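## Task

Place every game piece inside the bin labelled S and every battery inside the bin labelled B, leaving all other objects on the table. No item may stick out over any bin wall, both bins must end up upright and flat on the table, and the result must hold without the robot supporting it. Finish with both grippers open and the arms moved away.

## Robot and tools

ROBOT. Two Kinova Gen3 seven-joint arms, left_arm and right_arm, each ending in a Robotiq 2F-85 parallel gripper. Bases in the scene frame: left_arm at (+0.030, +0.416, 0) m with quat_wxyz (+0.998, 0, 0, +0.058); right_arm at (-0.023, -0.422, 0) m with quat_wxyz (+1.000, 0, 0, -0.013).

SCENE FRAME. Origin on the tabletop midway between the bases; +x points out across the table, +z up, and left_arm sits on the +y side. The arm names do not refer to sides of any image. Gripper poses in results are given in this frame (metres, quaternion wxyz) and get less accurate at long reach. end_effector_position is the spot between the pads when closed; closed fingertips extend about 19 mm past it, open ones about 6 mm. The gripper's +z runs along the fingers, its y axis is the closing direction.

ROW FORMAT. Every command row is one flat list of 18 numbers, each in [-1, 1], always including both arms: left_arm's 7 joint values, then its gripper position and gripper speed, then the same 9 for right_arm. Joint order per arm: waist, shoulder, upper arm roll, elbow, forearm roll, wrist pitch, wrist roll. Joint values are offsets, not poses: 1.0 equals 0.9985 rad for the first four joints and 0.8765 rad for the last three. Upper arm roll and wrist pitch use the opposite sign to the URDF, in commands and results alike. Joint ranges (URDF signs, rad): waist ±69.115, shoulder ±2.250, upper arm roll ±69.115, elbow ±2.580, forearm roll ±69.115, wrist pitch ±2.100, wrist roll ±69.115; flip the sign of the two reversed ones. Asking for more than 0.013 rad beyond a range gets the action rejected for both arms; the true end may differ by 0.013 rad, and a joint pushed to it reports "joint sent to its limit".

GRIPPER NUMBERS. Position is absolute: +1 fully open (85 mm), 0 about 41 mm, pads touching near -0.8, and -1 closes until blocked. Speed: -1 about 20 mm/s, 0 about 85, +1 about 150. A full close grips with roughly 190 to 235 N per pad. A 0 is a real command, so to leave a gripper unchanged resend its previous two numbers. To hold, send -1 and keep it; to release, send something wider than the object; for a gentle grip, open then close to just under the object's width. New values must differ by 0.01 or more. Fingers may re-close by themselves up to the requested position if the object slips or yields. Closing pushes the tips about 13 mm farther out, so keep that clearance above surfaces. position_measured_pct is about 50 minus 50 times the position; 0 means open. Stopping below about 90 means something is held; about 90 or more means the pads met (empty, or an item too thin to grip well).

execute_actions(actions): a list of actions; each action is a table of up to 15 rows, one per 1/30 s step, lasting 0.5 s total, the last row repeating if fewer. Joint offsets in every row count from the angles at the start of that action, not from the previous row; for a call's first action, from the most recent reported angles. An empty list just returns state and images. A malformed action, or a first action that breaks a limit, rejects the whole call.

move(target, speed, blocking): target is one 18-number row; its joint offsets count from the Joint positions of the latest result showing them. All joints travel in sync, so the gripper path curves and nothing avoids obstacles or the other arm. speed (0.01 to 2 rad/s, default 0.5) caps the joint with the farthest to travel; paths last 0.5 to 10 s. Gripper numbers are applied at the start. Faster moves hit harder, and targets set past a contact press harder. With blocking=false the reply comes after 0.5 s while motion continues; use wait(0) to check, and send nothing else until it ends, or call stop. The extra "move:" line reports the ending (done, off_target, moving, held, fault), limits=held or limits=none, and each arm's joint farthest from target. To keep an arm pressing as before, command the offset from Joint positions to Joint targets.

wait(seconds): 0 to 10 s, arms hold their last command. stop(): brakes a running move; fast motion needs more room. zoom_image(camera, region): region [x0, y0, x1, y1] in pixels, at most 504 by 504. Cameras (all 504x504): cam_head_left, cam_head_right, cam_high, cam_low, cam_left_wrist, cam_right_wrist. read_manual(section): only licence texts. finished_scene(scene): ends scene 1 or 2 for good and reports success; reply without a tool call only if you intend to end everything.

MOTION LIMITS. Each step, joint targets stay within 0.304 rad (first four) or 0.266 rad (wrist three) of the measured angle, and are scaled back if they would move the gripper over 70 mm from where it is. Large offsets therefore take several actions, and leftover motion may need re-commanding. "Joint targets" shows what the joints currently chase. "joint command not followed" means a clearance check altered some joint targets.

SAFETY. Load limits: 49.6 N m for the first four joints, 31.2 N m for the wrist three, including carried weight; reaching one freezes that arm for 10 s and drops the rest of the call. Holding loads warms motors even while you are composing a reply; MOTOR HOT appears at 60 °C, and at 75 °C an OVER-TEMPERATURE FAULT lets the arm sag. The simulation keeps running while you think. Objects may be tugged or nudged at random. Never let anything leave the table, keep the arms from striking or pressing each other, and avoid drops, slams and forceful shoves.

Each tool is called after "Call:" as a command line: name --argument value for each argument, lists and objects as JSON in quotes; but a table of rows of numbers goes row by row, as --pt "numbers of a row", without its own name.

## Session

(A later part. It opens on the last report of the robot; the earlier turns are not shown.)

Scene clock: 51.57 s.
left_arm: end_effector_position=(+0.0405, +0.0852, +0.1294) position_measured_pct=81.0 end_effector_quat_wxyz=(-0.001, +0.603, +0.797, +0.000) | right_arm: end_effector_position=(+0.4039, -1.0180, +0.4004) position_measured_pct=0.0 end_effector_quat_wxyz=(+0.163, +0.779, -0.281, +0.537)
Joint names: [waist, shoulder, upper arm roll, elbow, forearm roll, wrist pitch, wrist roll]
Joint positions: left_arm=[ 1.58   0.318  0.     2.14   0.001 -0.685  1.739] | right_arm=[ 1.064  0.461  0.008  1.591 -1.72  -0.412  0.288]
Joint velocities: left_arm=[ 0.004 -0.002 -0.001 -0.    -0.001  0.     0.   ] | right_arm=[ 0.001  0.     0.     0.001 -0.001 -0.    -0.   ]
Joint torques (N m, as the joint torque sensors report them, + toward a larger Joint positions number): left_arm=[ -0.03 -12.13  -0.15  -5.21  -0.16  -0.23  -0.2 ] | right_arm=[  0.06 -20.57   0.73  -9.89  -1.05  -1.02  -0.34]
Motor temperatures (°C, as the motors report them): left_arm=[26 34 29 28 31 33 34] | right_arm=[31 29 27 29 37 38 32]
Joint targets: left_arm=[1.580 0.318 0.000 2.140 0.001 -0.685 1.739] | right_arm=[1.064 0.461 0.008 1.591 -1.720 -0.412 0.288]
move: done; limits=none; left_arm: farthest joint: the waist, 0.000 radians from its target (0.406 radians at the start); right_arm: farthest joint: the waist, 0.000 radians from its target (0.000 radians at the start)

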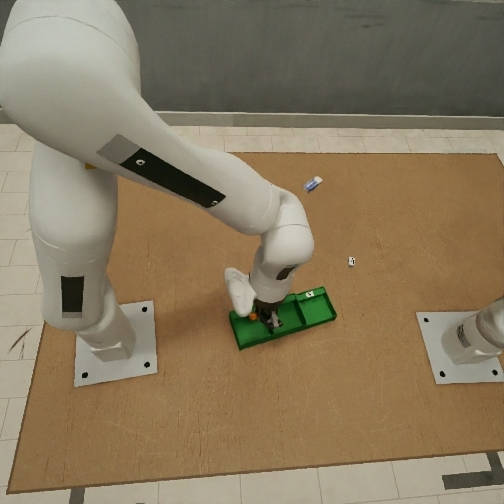

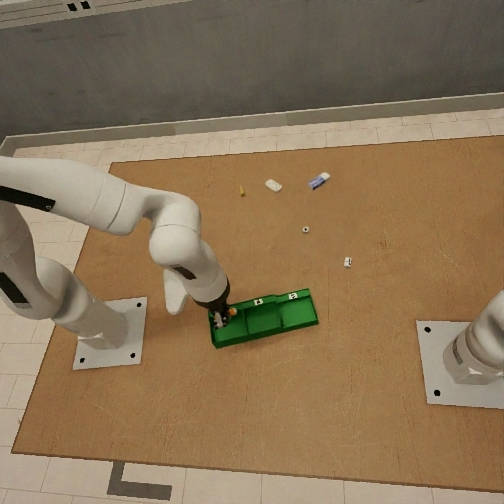

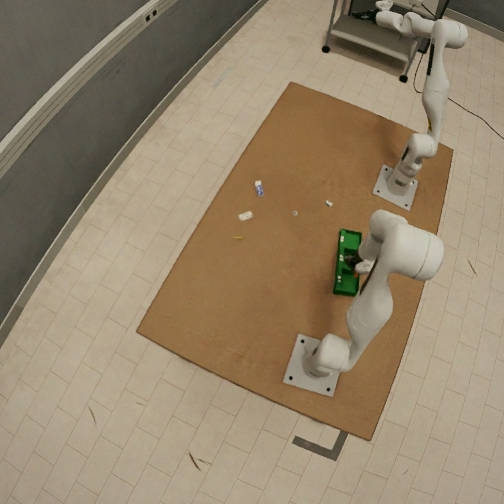

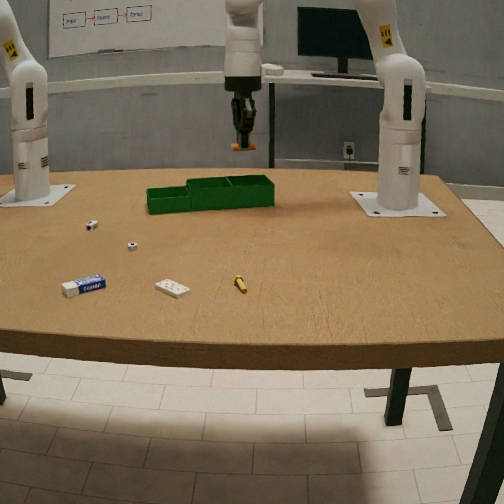

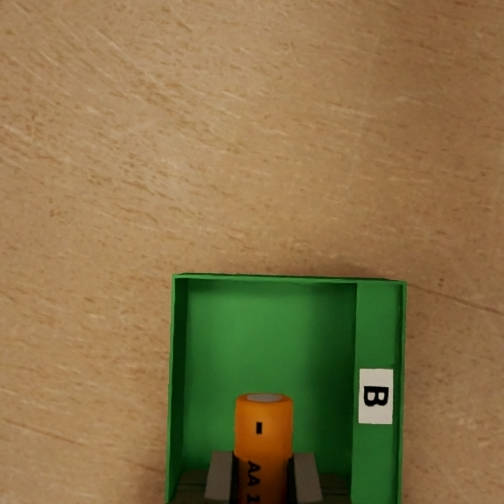

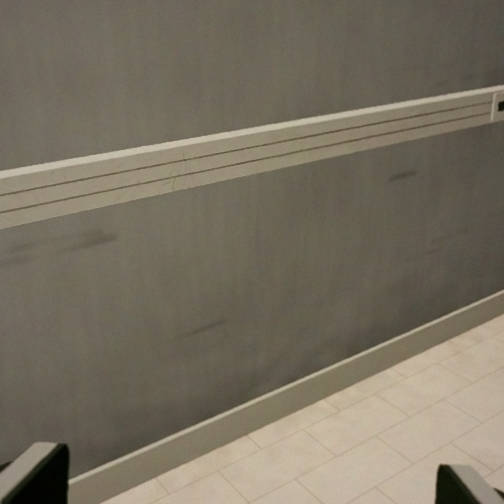

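Call:
move --target '[0.007,0.216,0,0.127,0,0.392,0,-1,0.5, 0,0,0,0,0,0,0,1,0]' --speed 0.35

Scene clock: 59.97 s.
left_arm: end_effector_position=(+0.0372, +0.0956, +0.0395) position_measured_pct=81.0 end_effector_quat_wxyz=(-0.000, +0.606, +0.795, -0.000) | right_arm: end_effector_position=(+0.4039, -1.0180, +0.4004) position_measured_pct=0.0 end_effector_quat_wxyz=(+0.163, +0.779, -0.281, +0.537)
Joint names: [waist, shoulder, upper arm roll, elbow, forearm roll, wrist pitch, wrist roll]
Joint positions: left_arm=[ 1.587  0.534  0.     2.266  0.001 -0.341  1.739] | right_arm=[ 1.064  0.461  0.008  1.591 -1.72  -0.412  0.288]
Joint velocities: left_arm=[ 0.001  0.005  0.     0.    -0.    -0.    -0.   ] | right_arm=[ 0.002  0.     0.    -0.001  0.    -0.001  0.   ]
Joint torques (N m, as the joint torque sensors report them, + toward a larger Joint positions number): left_arm=[  0.24 -13.47  -0.28  -2.52  -0.2   -0.22  -0.28] | right_arm=[  0.13 -20.34   0.71  -9.8   -1.07  -1.11  -0.28]
Motor temperatures (°C, as the motors report them): left_arm=[26 34 29 28 31 33 34] | right_arm=[31 29 27 29 37 38 32]
Joint targets: left_arm=[1.587 0.534 0.000 2.266 0.001 -0.341 1.739] | right_arm=[1.064 0.461 0.008 1.591 -1.720 -0.412 0.288]
move: done; limits=none; left_arm: farthest joint: the waist, 0.000 radians from its target (0.007 radians at the start); right_arm: farthest joint: the waist, 0.000 radians from its target (0.000 radians at the start)

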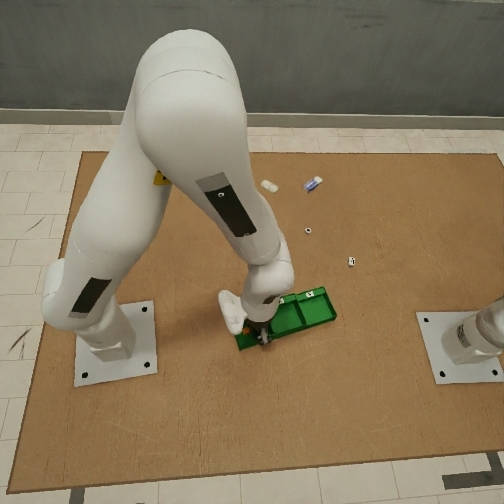

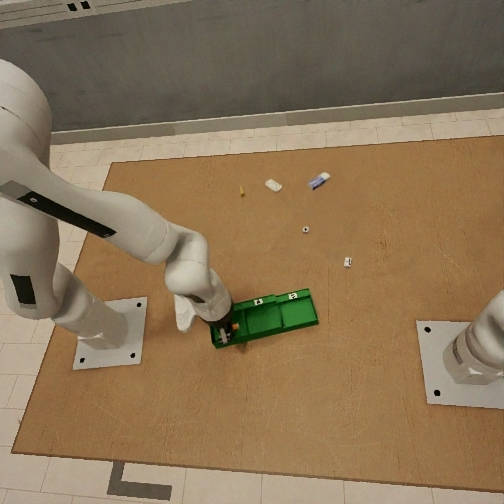

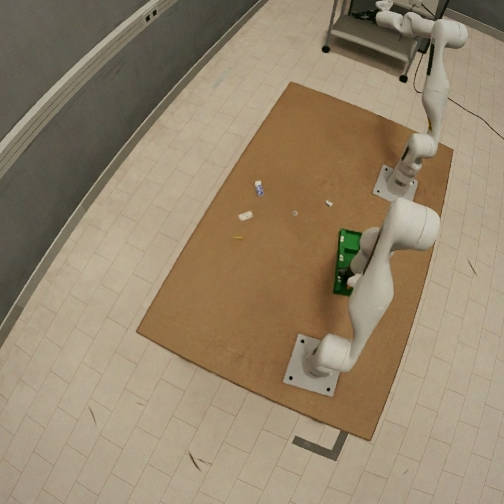

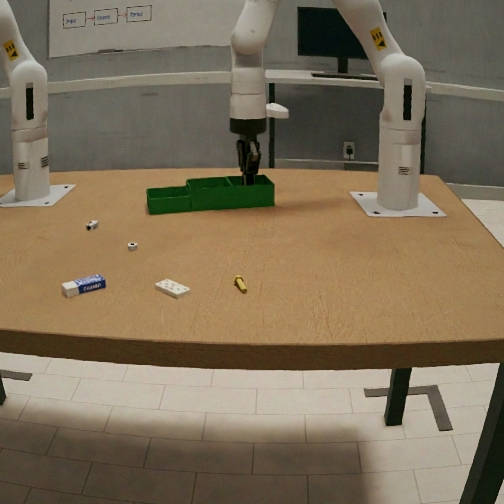

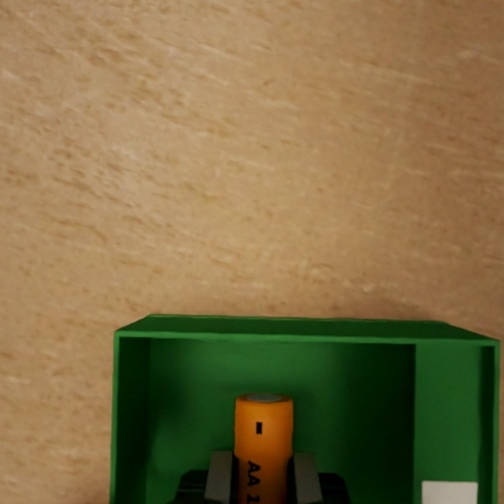

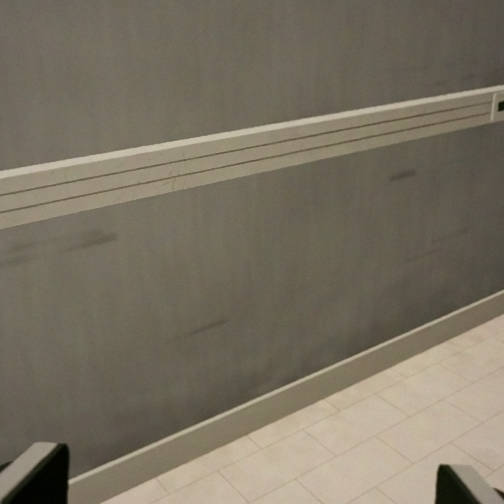

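Call:
move --target '[0,0.024,0,0.006,0,0.034,0,-1,0.5, 0,0,0,0,0,0,0,1,0]' --speed 0.15

Call:
execute_actions --actions '[[[0,0,0,0,0,0,0,-0.4,0, 0,0,0,0,0,0,0,1,0]]]'

Call:
move --target '[0,-0.24,0,-0.133,0,-0.426,0,-0.4,0, 0,0,0,0,0,0,0,1,0]' --speed 0.6

Call:
move --target '[-0.12,0.298,0,-0.595,0,-0.338,-0.3,0.3,0, 0,0,0,0,0,0,0,1,0]' --speed 1.0

Call:
move --target '[-0.12,0.298,0,-0.595,0,-0.338,-0.3,0.3,0, 0,0,0,0,0,0,0,1,0]' --speed 1.0

Scene clock: 67.63 s.
left_arm: end_effector_position=(+0.0372, +0.0959, +0.0313) position_measured_pct=81.0 end_effector_quat_wxyz=(+0.000, +0.606, +0.795, -0.000) | right_arm: end_effector_position=(+0.4039, -1.0180, +0.4004) position_measured_pct=0.0 end_effector_quat_wxyz=(+0.163, +0.779, -0.281, +0.537)
Joint names: [waist, shoulder, upper arm roll, elbow, forearm roll, wrist pitch, wrist roll]
Joint positions: left_arm=[ 1.587  0.558  0.     2.272  0.001 -0.311  1.739] | right_arm=[ 1.064  0.461  0.008  1.591 -1.72  -0.412  0.288]
Joint velocities: left_arm=[ 0.001  0.001 -0.001  0.     0.    -0.    -0.   ] | right_arm=[ 0.001 -0.001  0.    -0.001 -0.001  0.     0.   ]
Joint torques (N m, as the joint torque sensors report them, + toward a larger Joint positions number): left_arm=[  0.17 -13.45  -0.25  -2.17  -0.19  -0.25  -0.19] | right_arm=[  0.1  -20.54   0.61  -9.72  -0.98  -1.05  -0.35]
Motor temperatures (°C, as the motors report them): left_arm=[26 34 29 28 31 33 34] | right_arm=[31 29 27 29 37 38 32]
Joint targets: left_arm=[1.587 0.558 0.000 2.272 0.001 -0.311 1.739] | right_arm=[1.064 0.461 0.008 1.591 -1.720 -0.412 0.288]
move: done; limits=none; left_arm: farthest joint: the waist, 0.000 radians from its target (0.000 radians at the start); right_arm: farthest joint: the waist, 0.000 radians from its target (0.000 radians at the start)

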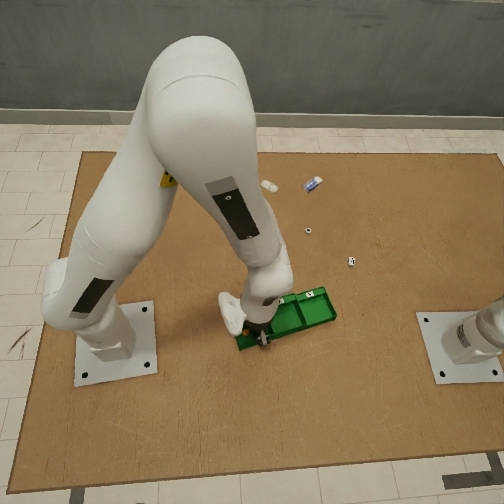

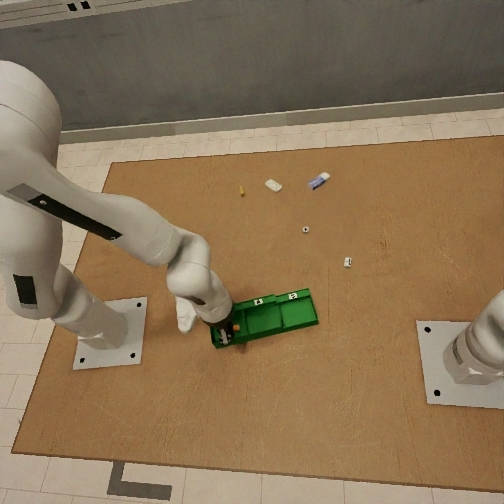

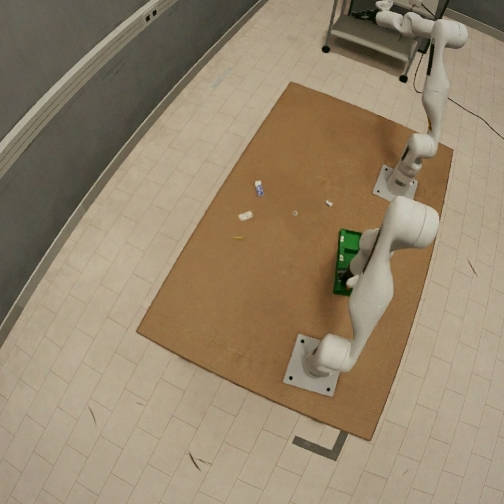

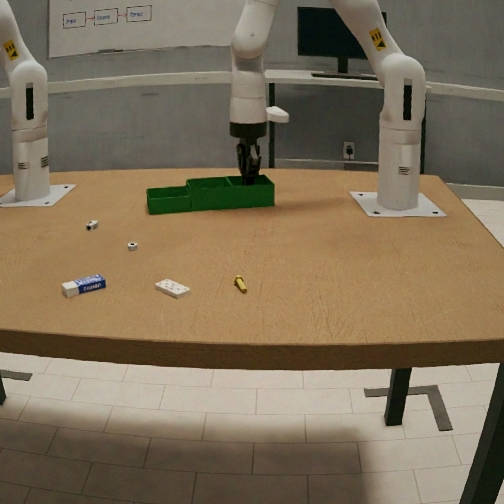

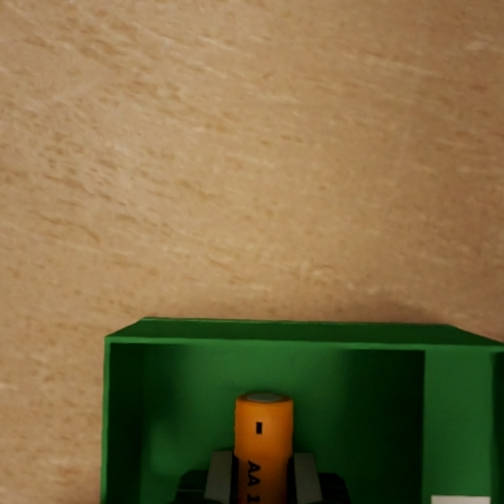

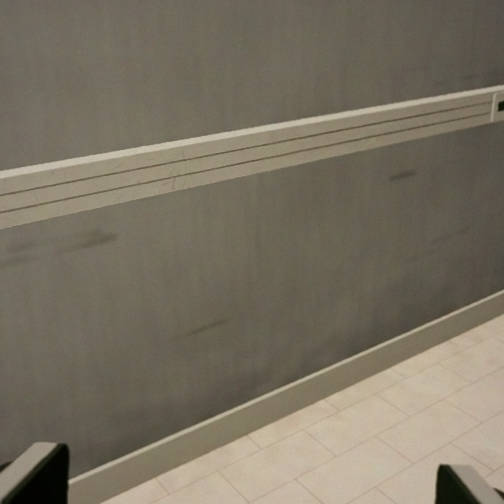

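Scene clock: 68.13 s.
left_arm: end_effector_position=(+0.0372, +0.0959, +0.0313) position_measured_pct=69.8 end_effector_quat_wxyz=(+0.000, +0.606, +0.795, -0.000) | right_arm: end_effector_position=(+0.4039, -1.0180, +0.4004) position_measured_pct=0.0 end_effector_quat_wxyz=(+0.163, +0.779, -0.281, +0.537)
Joint names: [waist, shoulder, upper arm roll, elbow, forearm roll, wrist pitch, wrist roll]
Joint positions: left_arm=[ 1.587  0.558  0.     2.272  0.001 -0.311  1.739] | right_arm=[ 1.064  0.461  0.008  1.591 -1.72  -0.412  0.288]
Joint velocities: left_arm=[-0.     0.001 -0.    -0.    -0.001  0.     0.001] | right_arm=[ 0.    -0.    -0.     0.001 -0.    -0.     0.   ]
Joint torques (N m, as the joint torque sensors report them, + toward a larger Joint positions number): left_arm=[  0.18 -13.54  -0.28  -2.25  -0.16  -0.26  -0.21] | right_arm=[  0.12 -20.51   0.71  -9.88  -0.97  -1.14  -0.34]
Motor temperatures (°C, as the motors report them): left_arm=[26 34 29 28 31 33 34] | right_arm=[31 29 27 29 37 38 32]
Joint targets: left_arm=[1.587 0.558 0.000 2.272 0.001 -0.311 1.739] | right_arm=[1.064 0.461 0.008 1.591 -1.720 -0.412 0.288]

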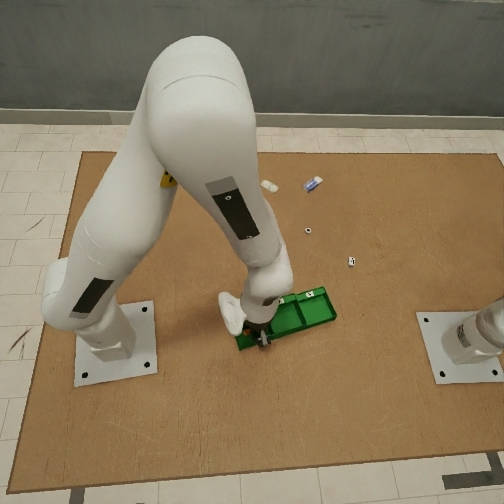

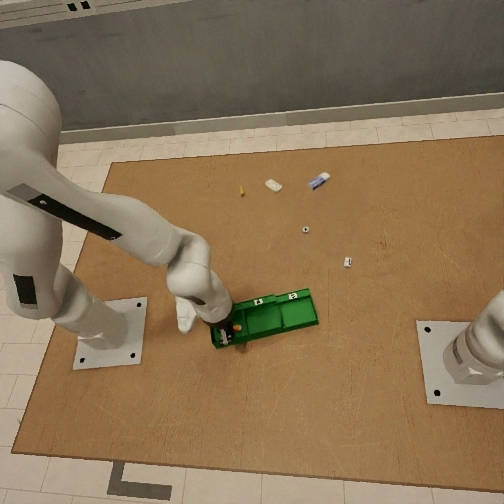

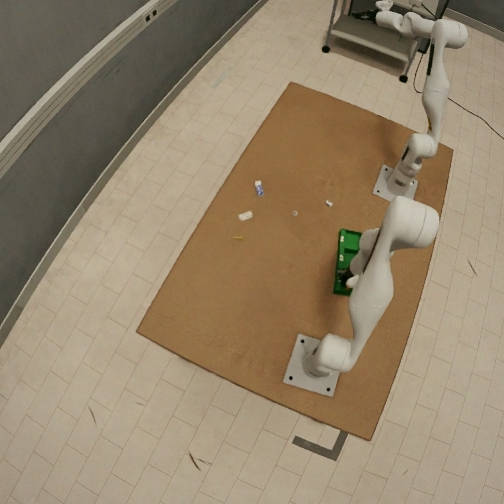

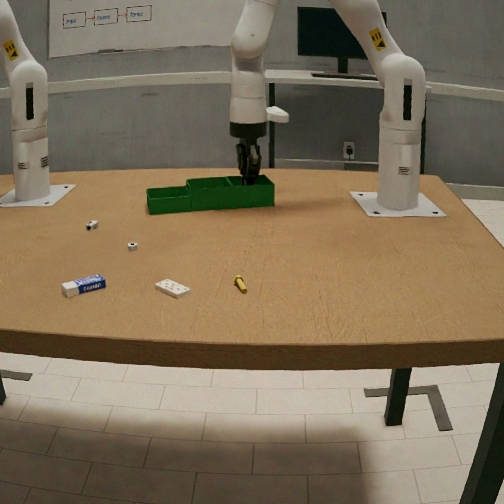

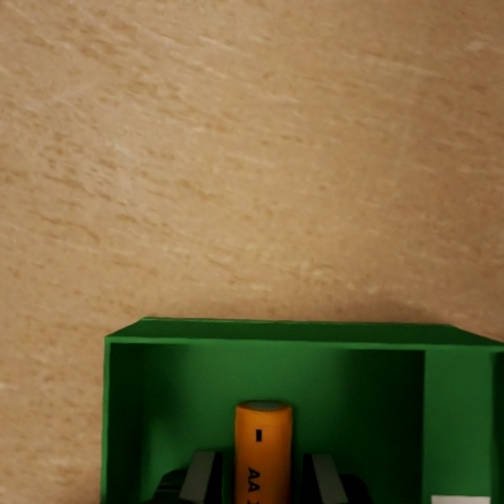

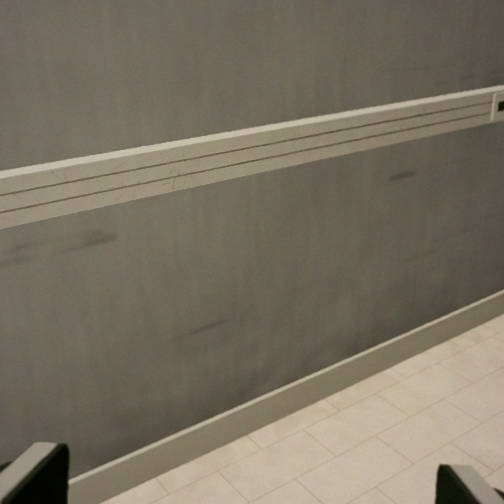

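Scene clock: 69.33 s.
left_arm: end_effector_position=(+0.0382, +0.0851, +0.1295) position_measured_pct=69.8 end_effector_quat_wxyz=(-0.001, +0.606, +0.795, +0.000) | right_arm: end_effector_position=(+0.4039, -1.0180, +0.4004) position_measured_pct=0.0 end_effector_quat_wxyz=(+0.163, +0.779, -0.281, +0.537)
Joint names: [waist, shoulder, upper arm roll, elbow, forearm roll, wrist pitch, wrist roll]
Joint positions: left_arm=[ 1.587  0.318  0.     2.14   0.001 -0.685  1.739] | right_arm=[ 1.064  0.461  0.008  1.591 -1.72  -0.412  0.288]
Joint velocities: left_arm=[ 0.001 -0.003  0.    -0.001  0.001 -0.001 -0.002] | right_arm=[ 0.001 -0.     0.    -0.002  0.     0.001 -0.   ]
Joint torques (N m, as the joint torque sensors report them, + toward a larger Joint positions number): left_arm=[  0.08 -12.18  -0.26  -5.03  -0.17  -0.23  -0.29] | right_arm=[  0.14 -20.34   0.67  -9.64  -1.07  -1.06  -0.35]
Motor temperatures (°C, as the motors report them): left_arm=[26 34 29 28 31 33 34] | right_arm=[31 29 27 29 37 38 32]
Joint targets: left_arm=[1.587 0.318 0.000 2.140 0.001 -0.685 1.739] | right_arm=[1.064 0.461 0.008 1.591 -1.720 -0.412 0.288]
move: done; limits=none; left_arm: farthest joint: the waist, 0.000 radians from its target (0.000 radians at the start); right_arm: farthest joint: the waist, 0.000 radians from its target (0.000 radians at the start)

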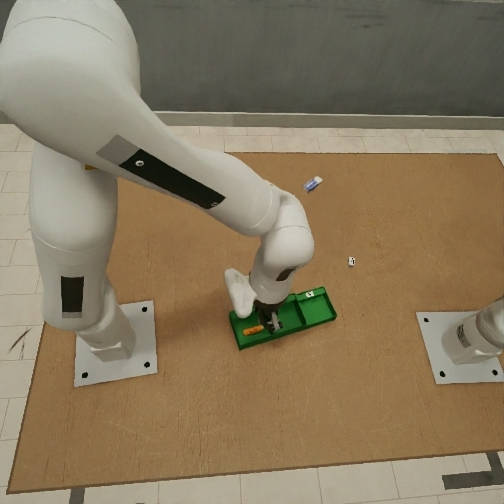

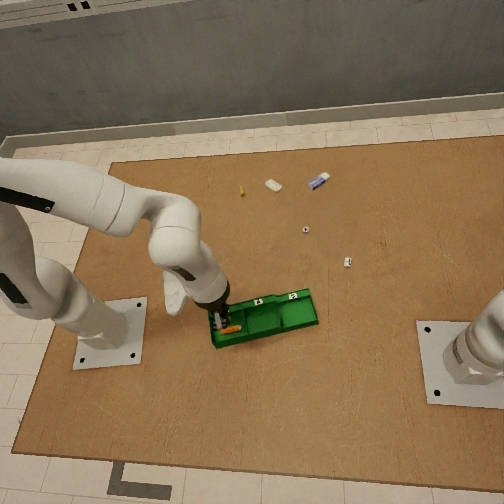

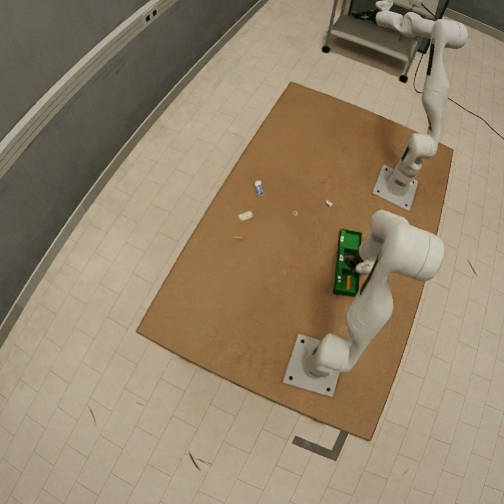

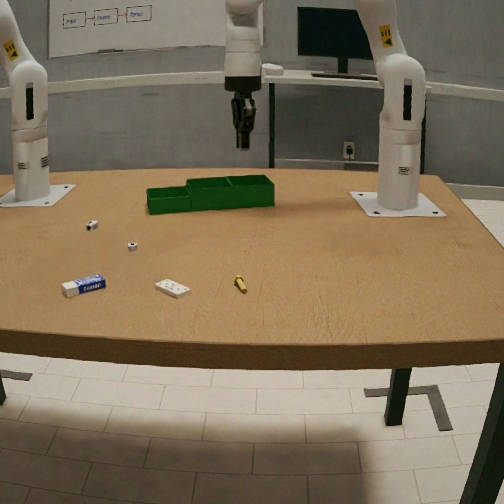

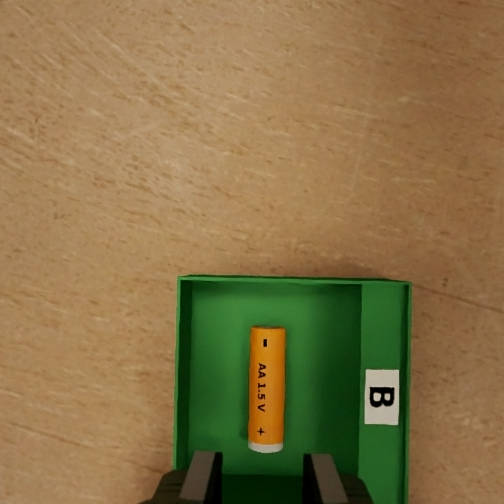

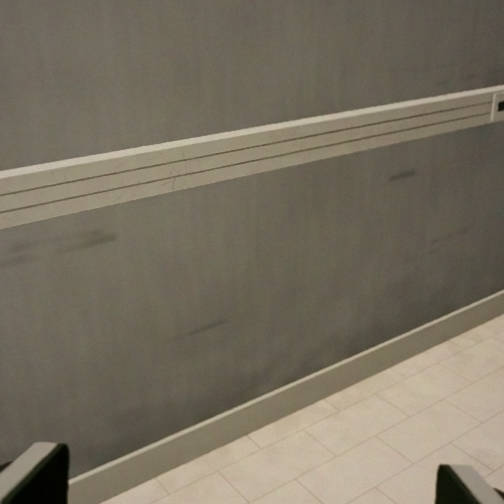

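Scene clock: 70.67 s.
left_arm: end_effector_position=(+0.1155, -0.0814, +0.1421) position_measured_pct=34.9 end_effector_quat_wxyz=(-0.000, +0.662, +0.750, -0.000) | right_arm: end_effector_position=(+0.4039, -1.0180, +0.4004) position_measured_pct=0.0 end_effector_quat_wxyz=(+0.163, +0.779, -0.281, +0.537)
Joint names: [waist, shoulder, upper arm roll, elbow, forearm roll, wrist pitch, wrist roll]
Joint positions: left_arm=[ 1.467  0.616  0.     1.545  0.001 -0.981  1.476] | right_arm=[ 1.064  0.461  0.008  1.591 -1.72  -0.412  0.288]
Joint velocities: left_arm=[ 0.     0.003 -0.    -0.    -0.     0.     0.001] | right_arm=[-0.001  0.    -0.    -0.001  0.     0.001 -0.   ]
Joint torques (N m, as the joint torque sensors report them, + toward a larger Joint positions number): left_arm=[  0.33 -19.53  -0.17  -6.76  -0.16  -0.2   -0.25] | right_arm=[  0.06 -20.47   0.81  -9.72  -1.01  -1.1   -0.43]
Motor temperatures (°C, as the motors report them): left_arm=[26 34 29 28 31 33 34] | right_arm=[31 29 27 29 37 38 32]
Joint targets: left_arm=[1.467 0.616 0.000 1.545 0.001 -0.981 1.476] | right_arm=[1.064 0.461 0.008 1.591 -1.720 -0.412 0.288]
move: done; limits=none; left_arm: farthest joint: the waist, 0.000 radians from its target (0.120 radians at the start); right_arm: farthest joint: the waist, 0.000 radians from its target (0.000 radians at the start)

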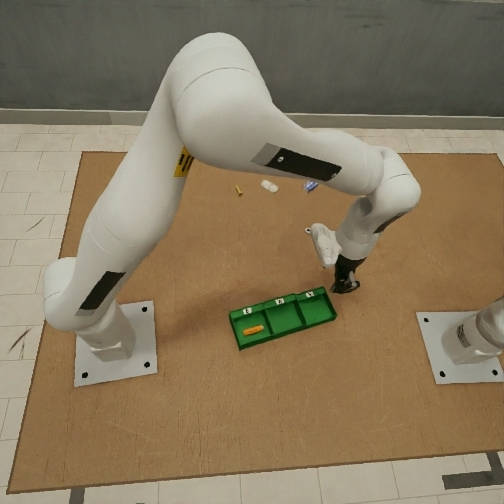

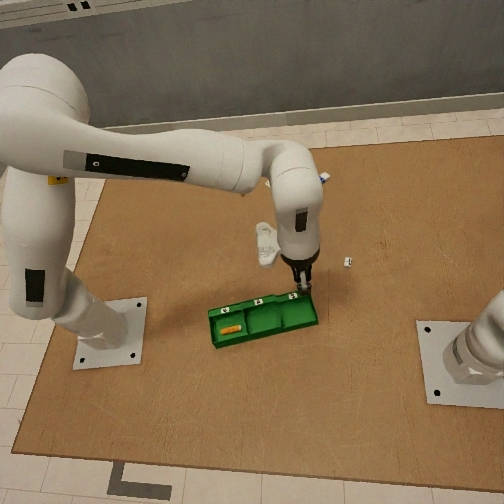

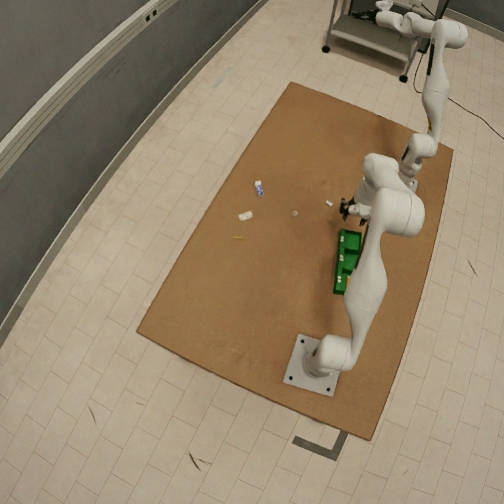

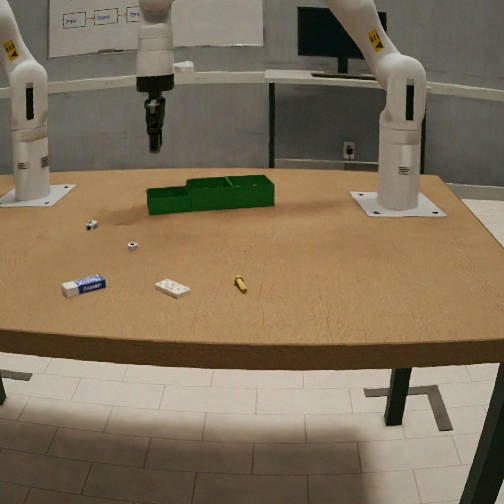

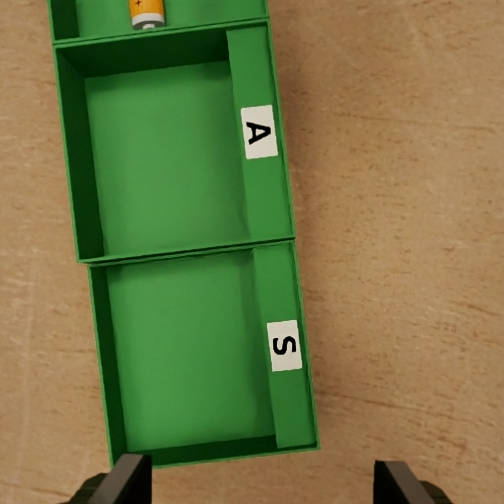

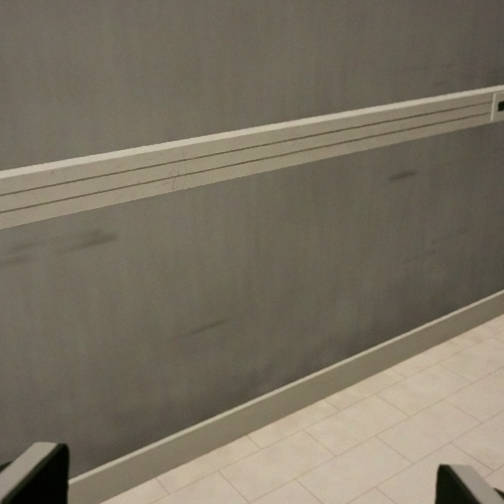

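Scene clock: 72.00 s.
left_arm: end_effector_position=(+0.2175, -0.1902, +0.1398) position_measured_pct=34.9 end_effector_quat_wxyz=(-0.000, +0.714, +0.701, -0.000) | right_arm: end_effector_position=(+0.4039, -1.0180, +0.4004) position_measured_pct=0.0 end_effector_quat_wxyz=(+0.163, +0.779, -0.281, +0.537)
Joint names: [waist, shoulder, upper arm roll, elbow, forearm roll, wrist pitch, wrist roll]
Joint positions: left_arm=[ 1.348  0.913  0.     0.951  0.001 -1.277  1.213] | right_arm=[ 1.064  0.461  0.008  1.591 -1.72  -0.412  0.288]
Joint velocities: left_arm=[-0.     0.002  0.    -0.001 -0.     0.    -0.002] | right_arm=[-0.001 -0.001 -0.    -0.     0.     0.     0.   ]
Joint torques (N m, as the joint torque sensors report them, + toward a larger Joint positions number): left_arm=[  0.13 -24.39  -0.36  -7.85  -0.23  -0.16  -0.2 ] | right_arm=[  0.15 -20.6    0.77  -9.76  -1.1   -1.14  -0.37]
Motor temperatures (°C, as the motors report them): left_arm=[26 34 29 28 31 33 34] | right_arm=[31 29 27 29 37 38 32]
Joint targets: left_arm=[1.348 0.913 0.000 0.951 0.001 -1.277 1.213] | right_arm=[1.064 0.461 0.008 1.591 -1.720 -0.412 0.288]
move: done; limits=none; left_arm: farthest joint: the shoulder, 0.001 radians from its target (0.298 radians at the start); right_arm: farthest joint: the waist, 0.000 radians from its target (0.000 radians at the start)

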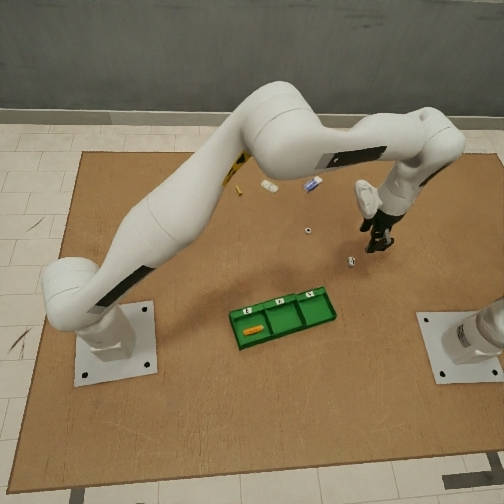

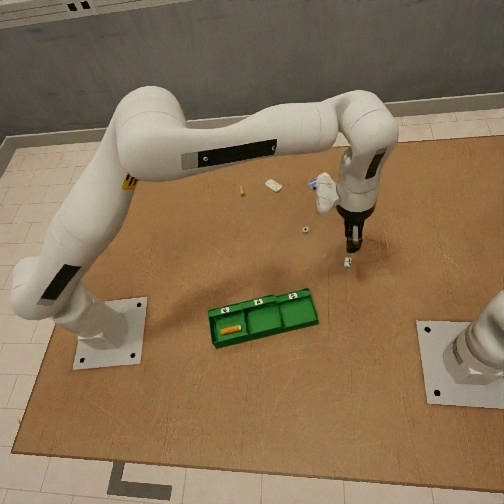

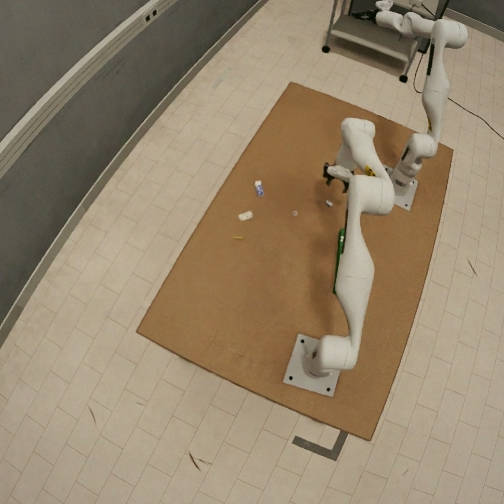

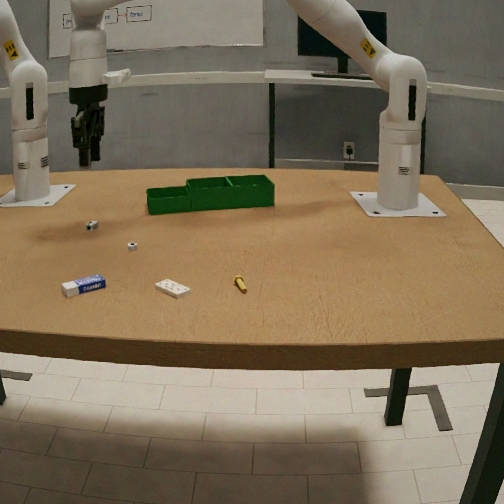

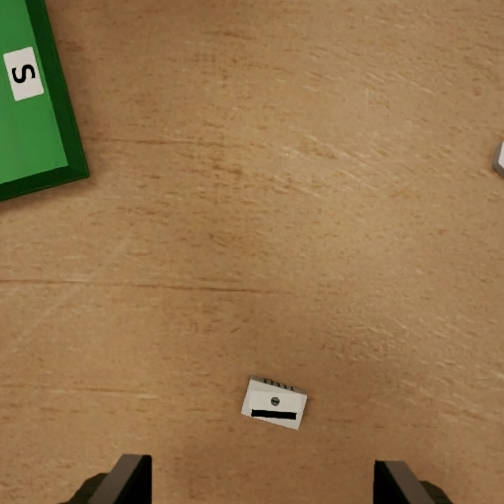

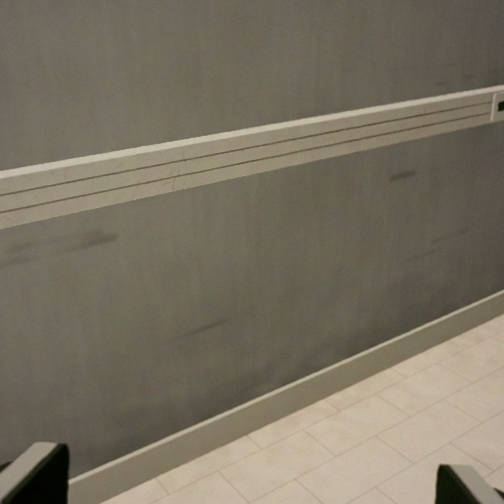

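Call:
execute_actions --actions '[]'

Scene clock: 84.40 s.
left_arm: end_effector_position=(+0.2175, -0.1901, +0.1397) position_measured_pct=34.9 end_effector_quat_wxyz=(-0.000, +0.714, +0.701, -0.000) | right_arm: end_effector_position=(+0.4039, -1.0180, +0.4004) position_measured_pct=0.0 end_effector_quat_wxyz=(+0.163, +0.779, -0.281, +0.537)
Joint names: [waist, shoulder, upper arm roll, elbow, forearm roll, wrist pitch, wrist roll]
Joint positions: left_arm=[ 1.348  0.913  0.     0.951  0.001 -1.277  1.213] | right_arm=[ 1.064  0.461  0.008  1.591 -1.72  -0.412  0.288]
Joint velocities: left_arm=[-0.001  0.001  0.    -0.    -0.001  0.    -0.001] | right_arm=[-0.     0.001  0.    -0.    -0.     0.     0.   ]
Joint torques (N m, as the joint torque sensors report them, + toward a larger Joint positions number): left_arm=[  0.06 -24.65  -0.38  -7.89  -0.13  -0.24  -0.24] | right_arm=[  0.06 -20.54   0.72  -9.82  -1.04  -1.07  -0.36]
Motor temperatures (°C, as the motors report them): left_arm=[26 34 29 28 31 33 34] | right_arm=[31 29 27 29 37 38 32]
Joint targets: left_arm=[1.348 0.913 0.000 0.951 0.001 -1.277 1.213] | right_arm=[1.064 0.461 0.008 1.591 -1.720 -0.412 0.288]

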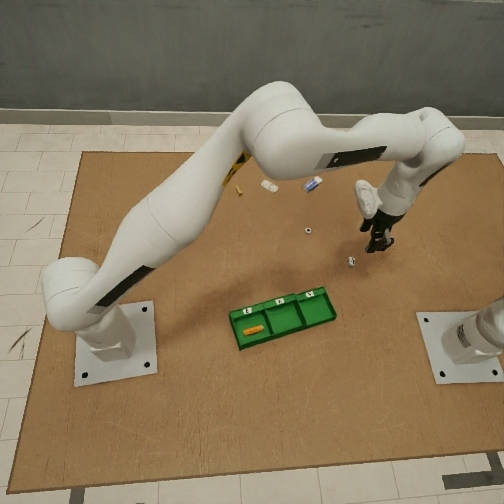

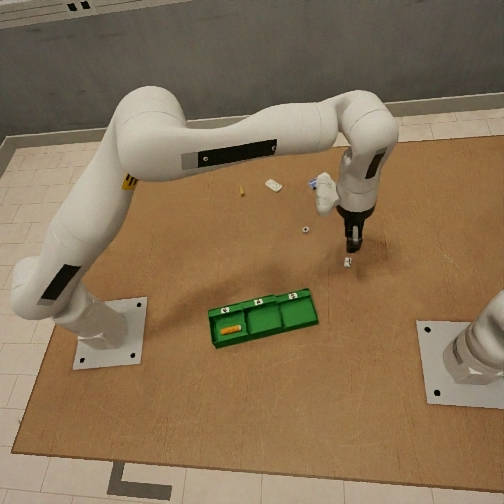

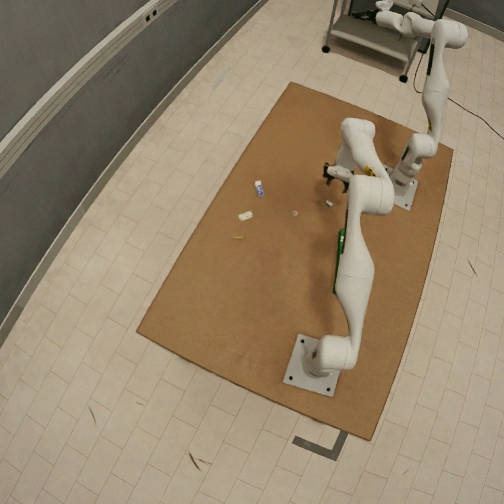

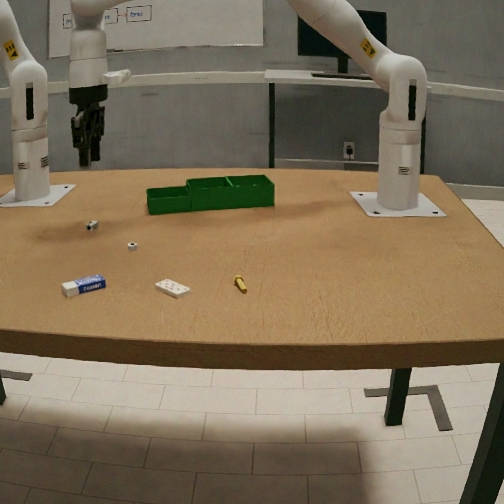

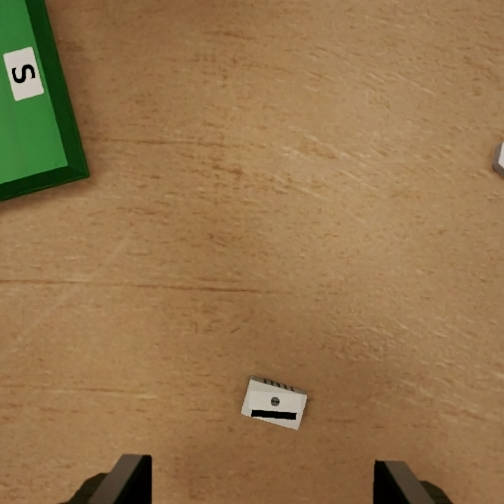

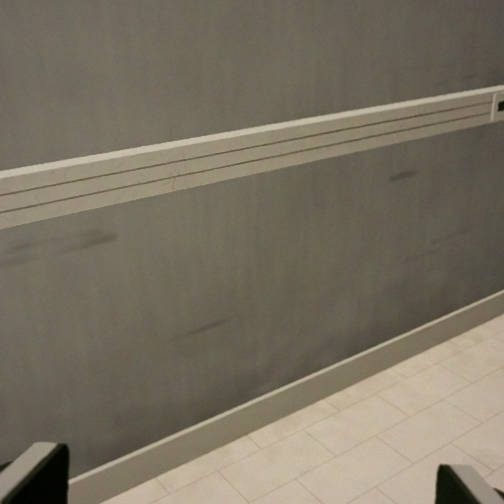

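Call:
move --target '[-0.546,-0.047,0,0.1,0,0.059,-1,0.3,0.5,0,0,0,0,0,0,0,1,0]' --speed 1

Scene clock: 94.93 s.
left_arm: end_effector_position=(+0.4906, +0.0062, +0.1392) position_measured_pct=34.9 end_effector_quat_wxyz=(-0.001, +0.819, +0.573, -0.000) | right_arm: end_effector_position=(+0.4039, -1.0180, +0.4004) position_measured_pct=0.0 end_effector_quat_wxyz=(+0.163, +0.779, -0.281, +0.537)
Joint names: [waist, shoulder, upper arm roll, elbow, forearm roll, wrist pitch, wrist roll]
Joint positions: left_arm=[ 0.803  0.866  0.     1.051  0.001 -1.226  0.336] | right_arm=[ 1.064  0.461  0.008  1.591 -1.72  -0.412  0.288]
Joint velocities: left_arm=[-0.002 -0.001 -0.001 -0.     0.002 -0.    -0.001] | right_arm=[ 0.    -0.    -0.     0.001 -0.     0.001 -0.   ]
Joint torques (N m, as the joint torque sensors report them, + toward a larger Joint positions number): left_arm=[  0.08 -23.82  -0.33  -7.81  -0.2   -0.22  -0.25] | right_arm=[  0.18 -20.66   0.52  -9.8   -1.01  -1.04  -0.35]
Motor temperatures (°C, as the motors report them): left_arm=[26 34 29 28 31 33 34] | right_arm=[31 29 27 29 37 38 32]
Joint targets: left_arm=[0.802 0.866 0.000 1.051 0.001 -1.226 0.336] | right_arm=[1.064 0.461 0.008 1.591 -1.720 -0.412 0.288]
move: done; limits=none; left_arm: farthest joint: the waist, 0.000 radians from its target (0.545 radians at the start); right_arm: farthest joint: the waist, 0.000 radians from its target (0.000 radians at the start)

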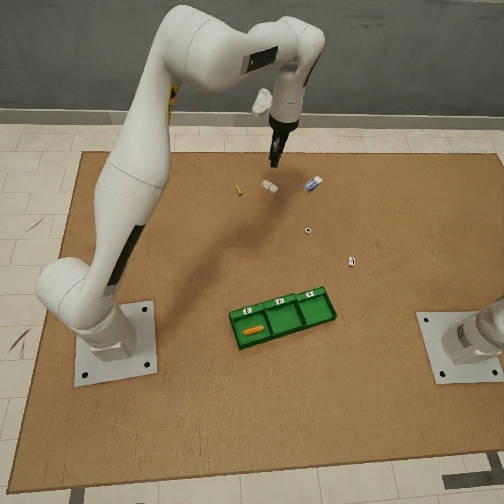

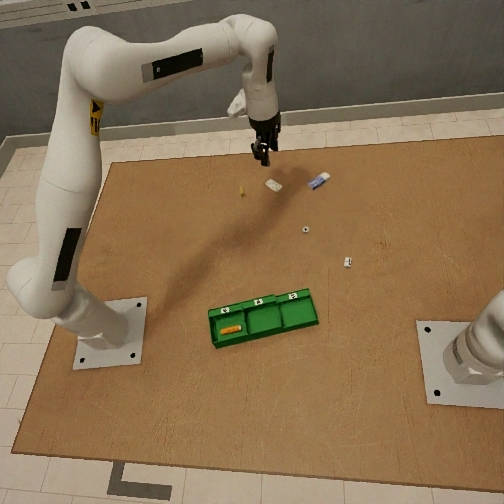

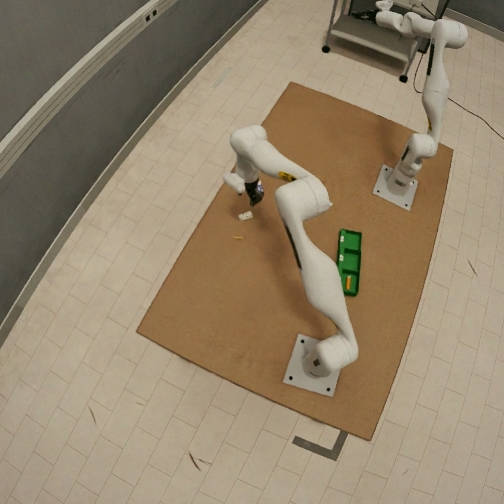

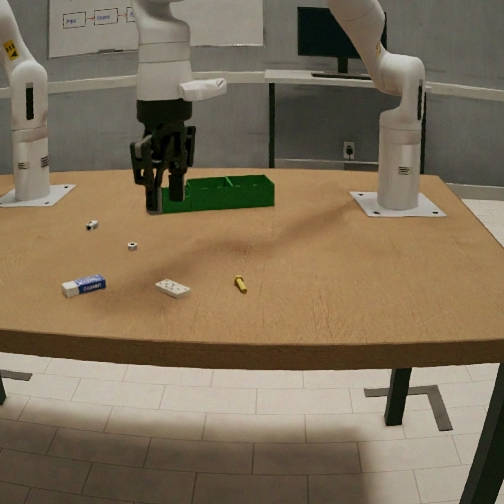

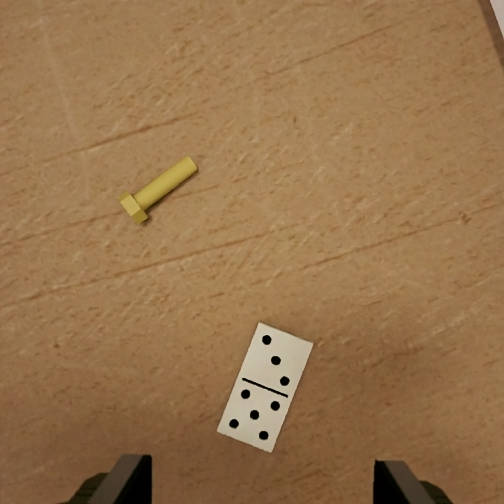

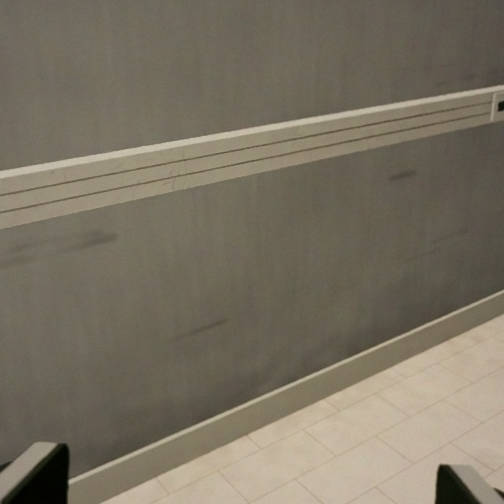

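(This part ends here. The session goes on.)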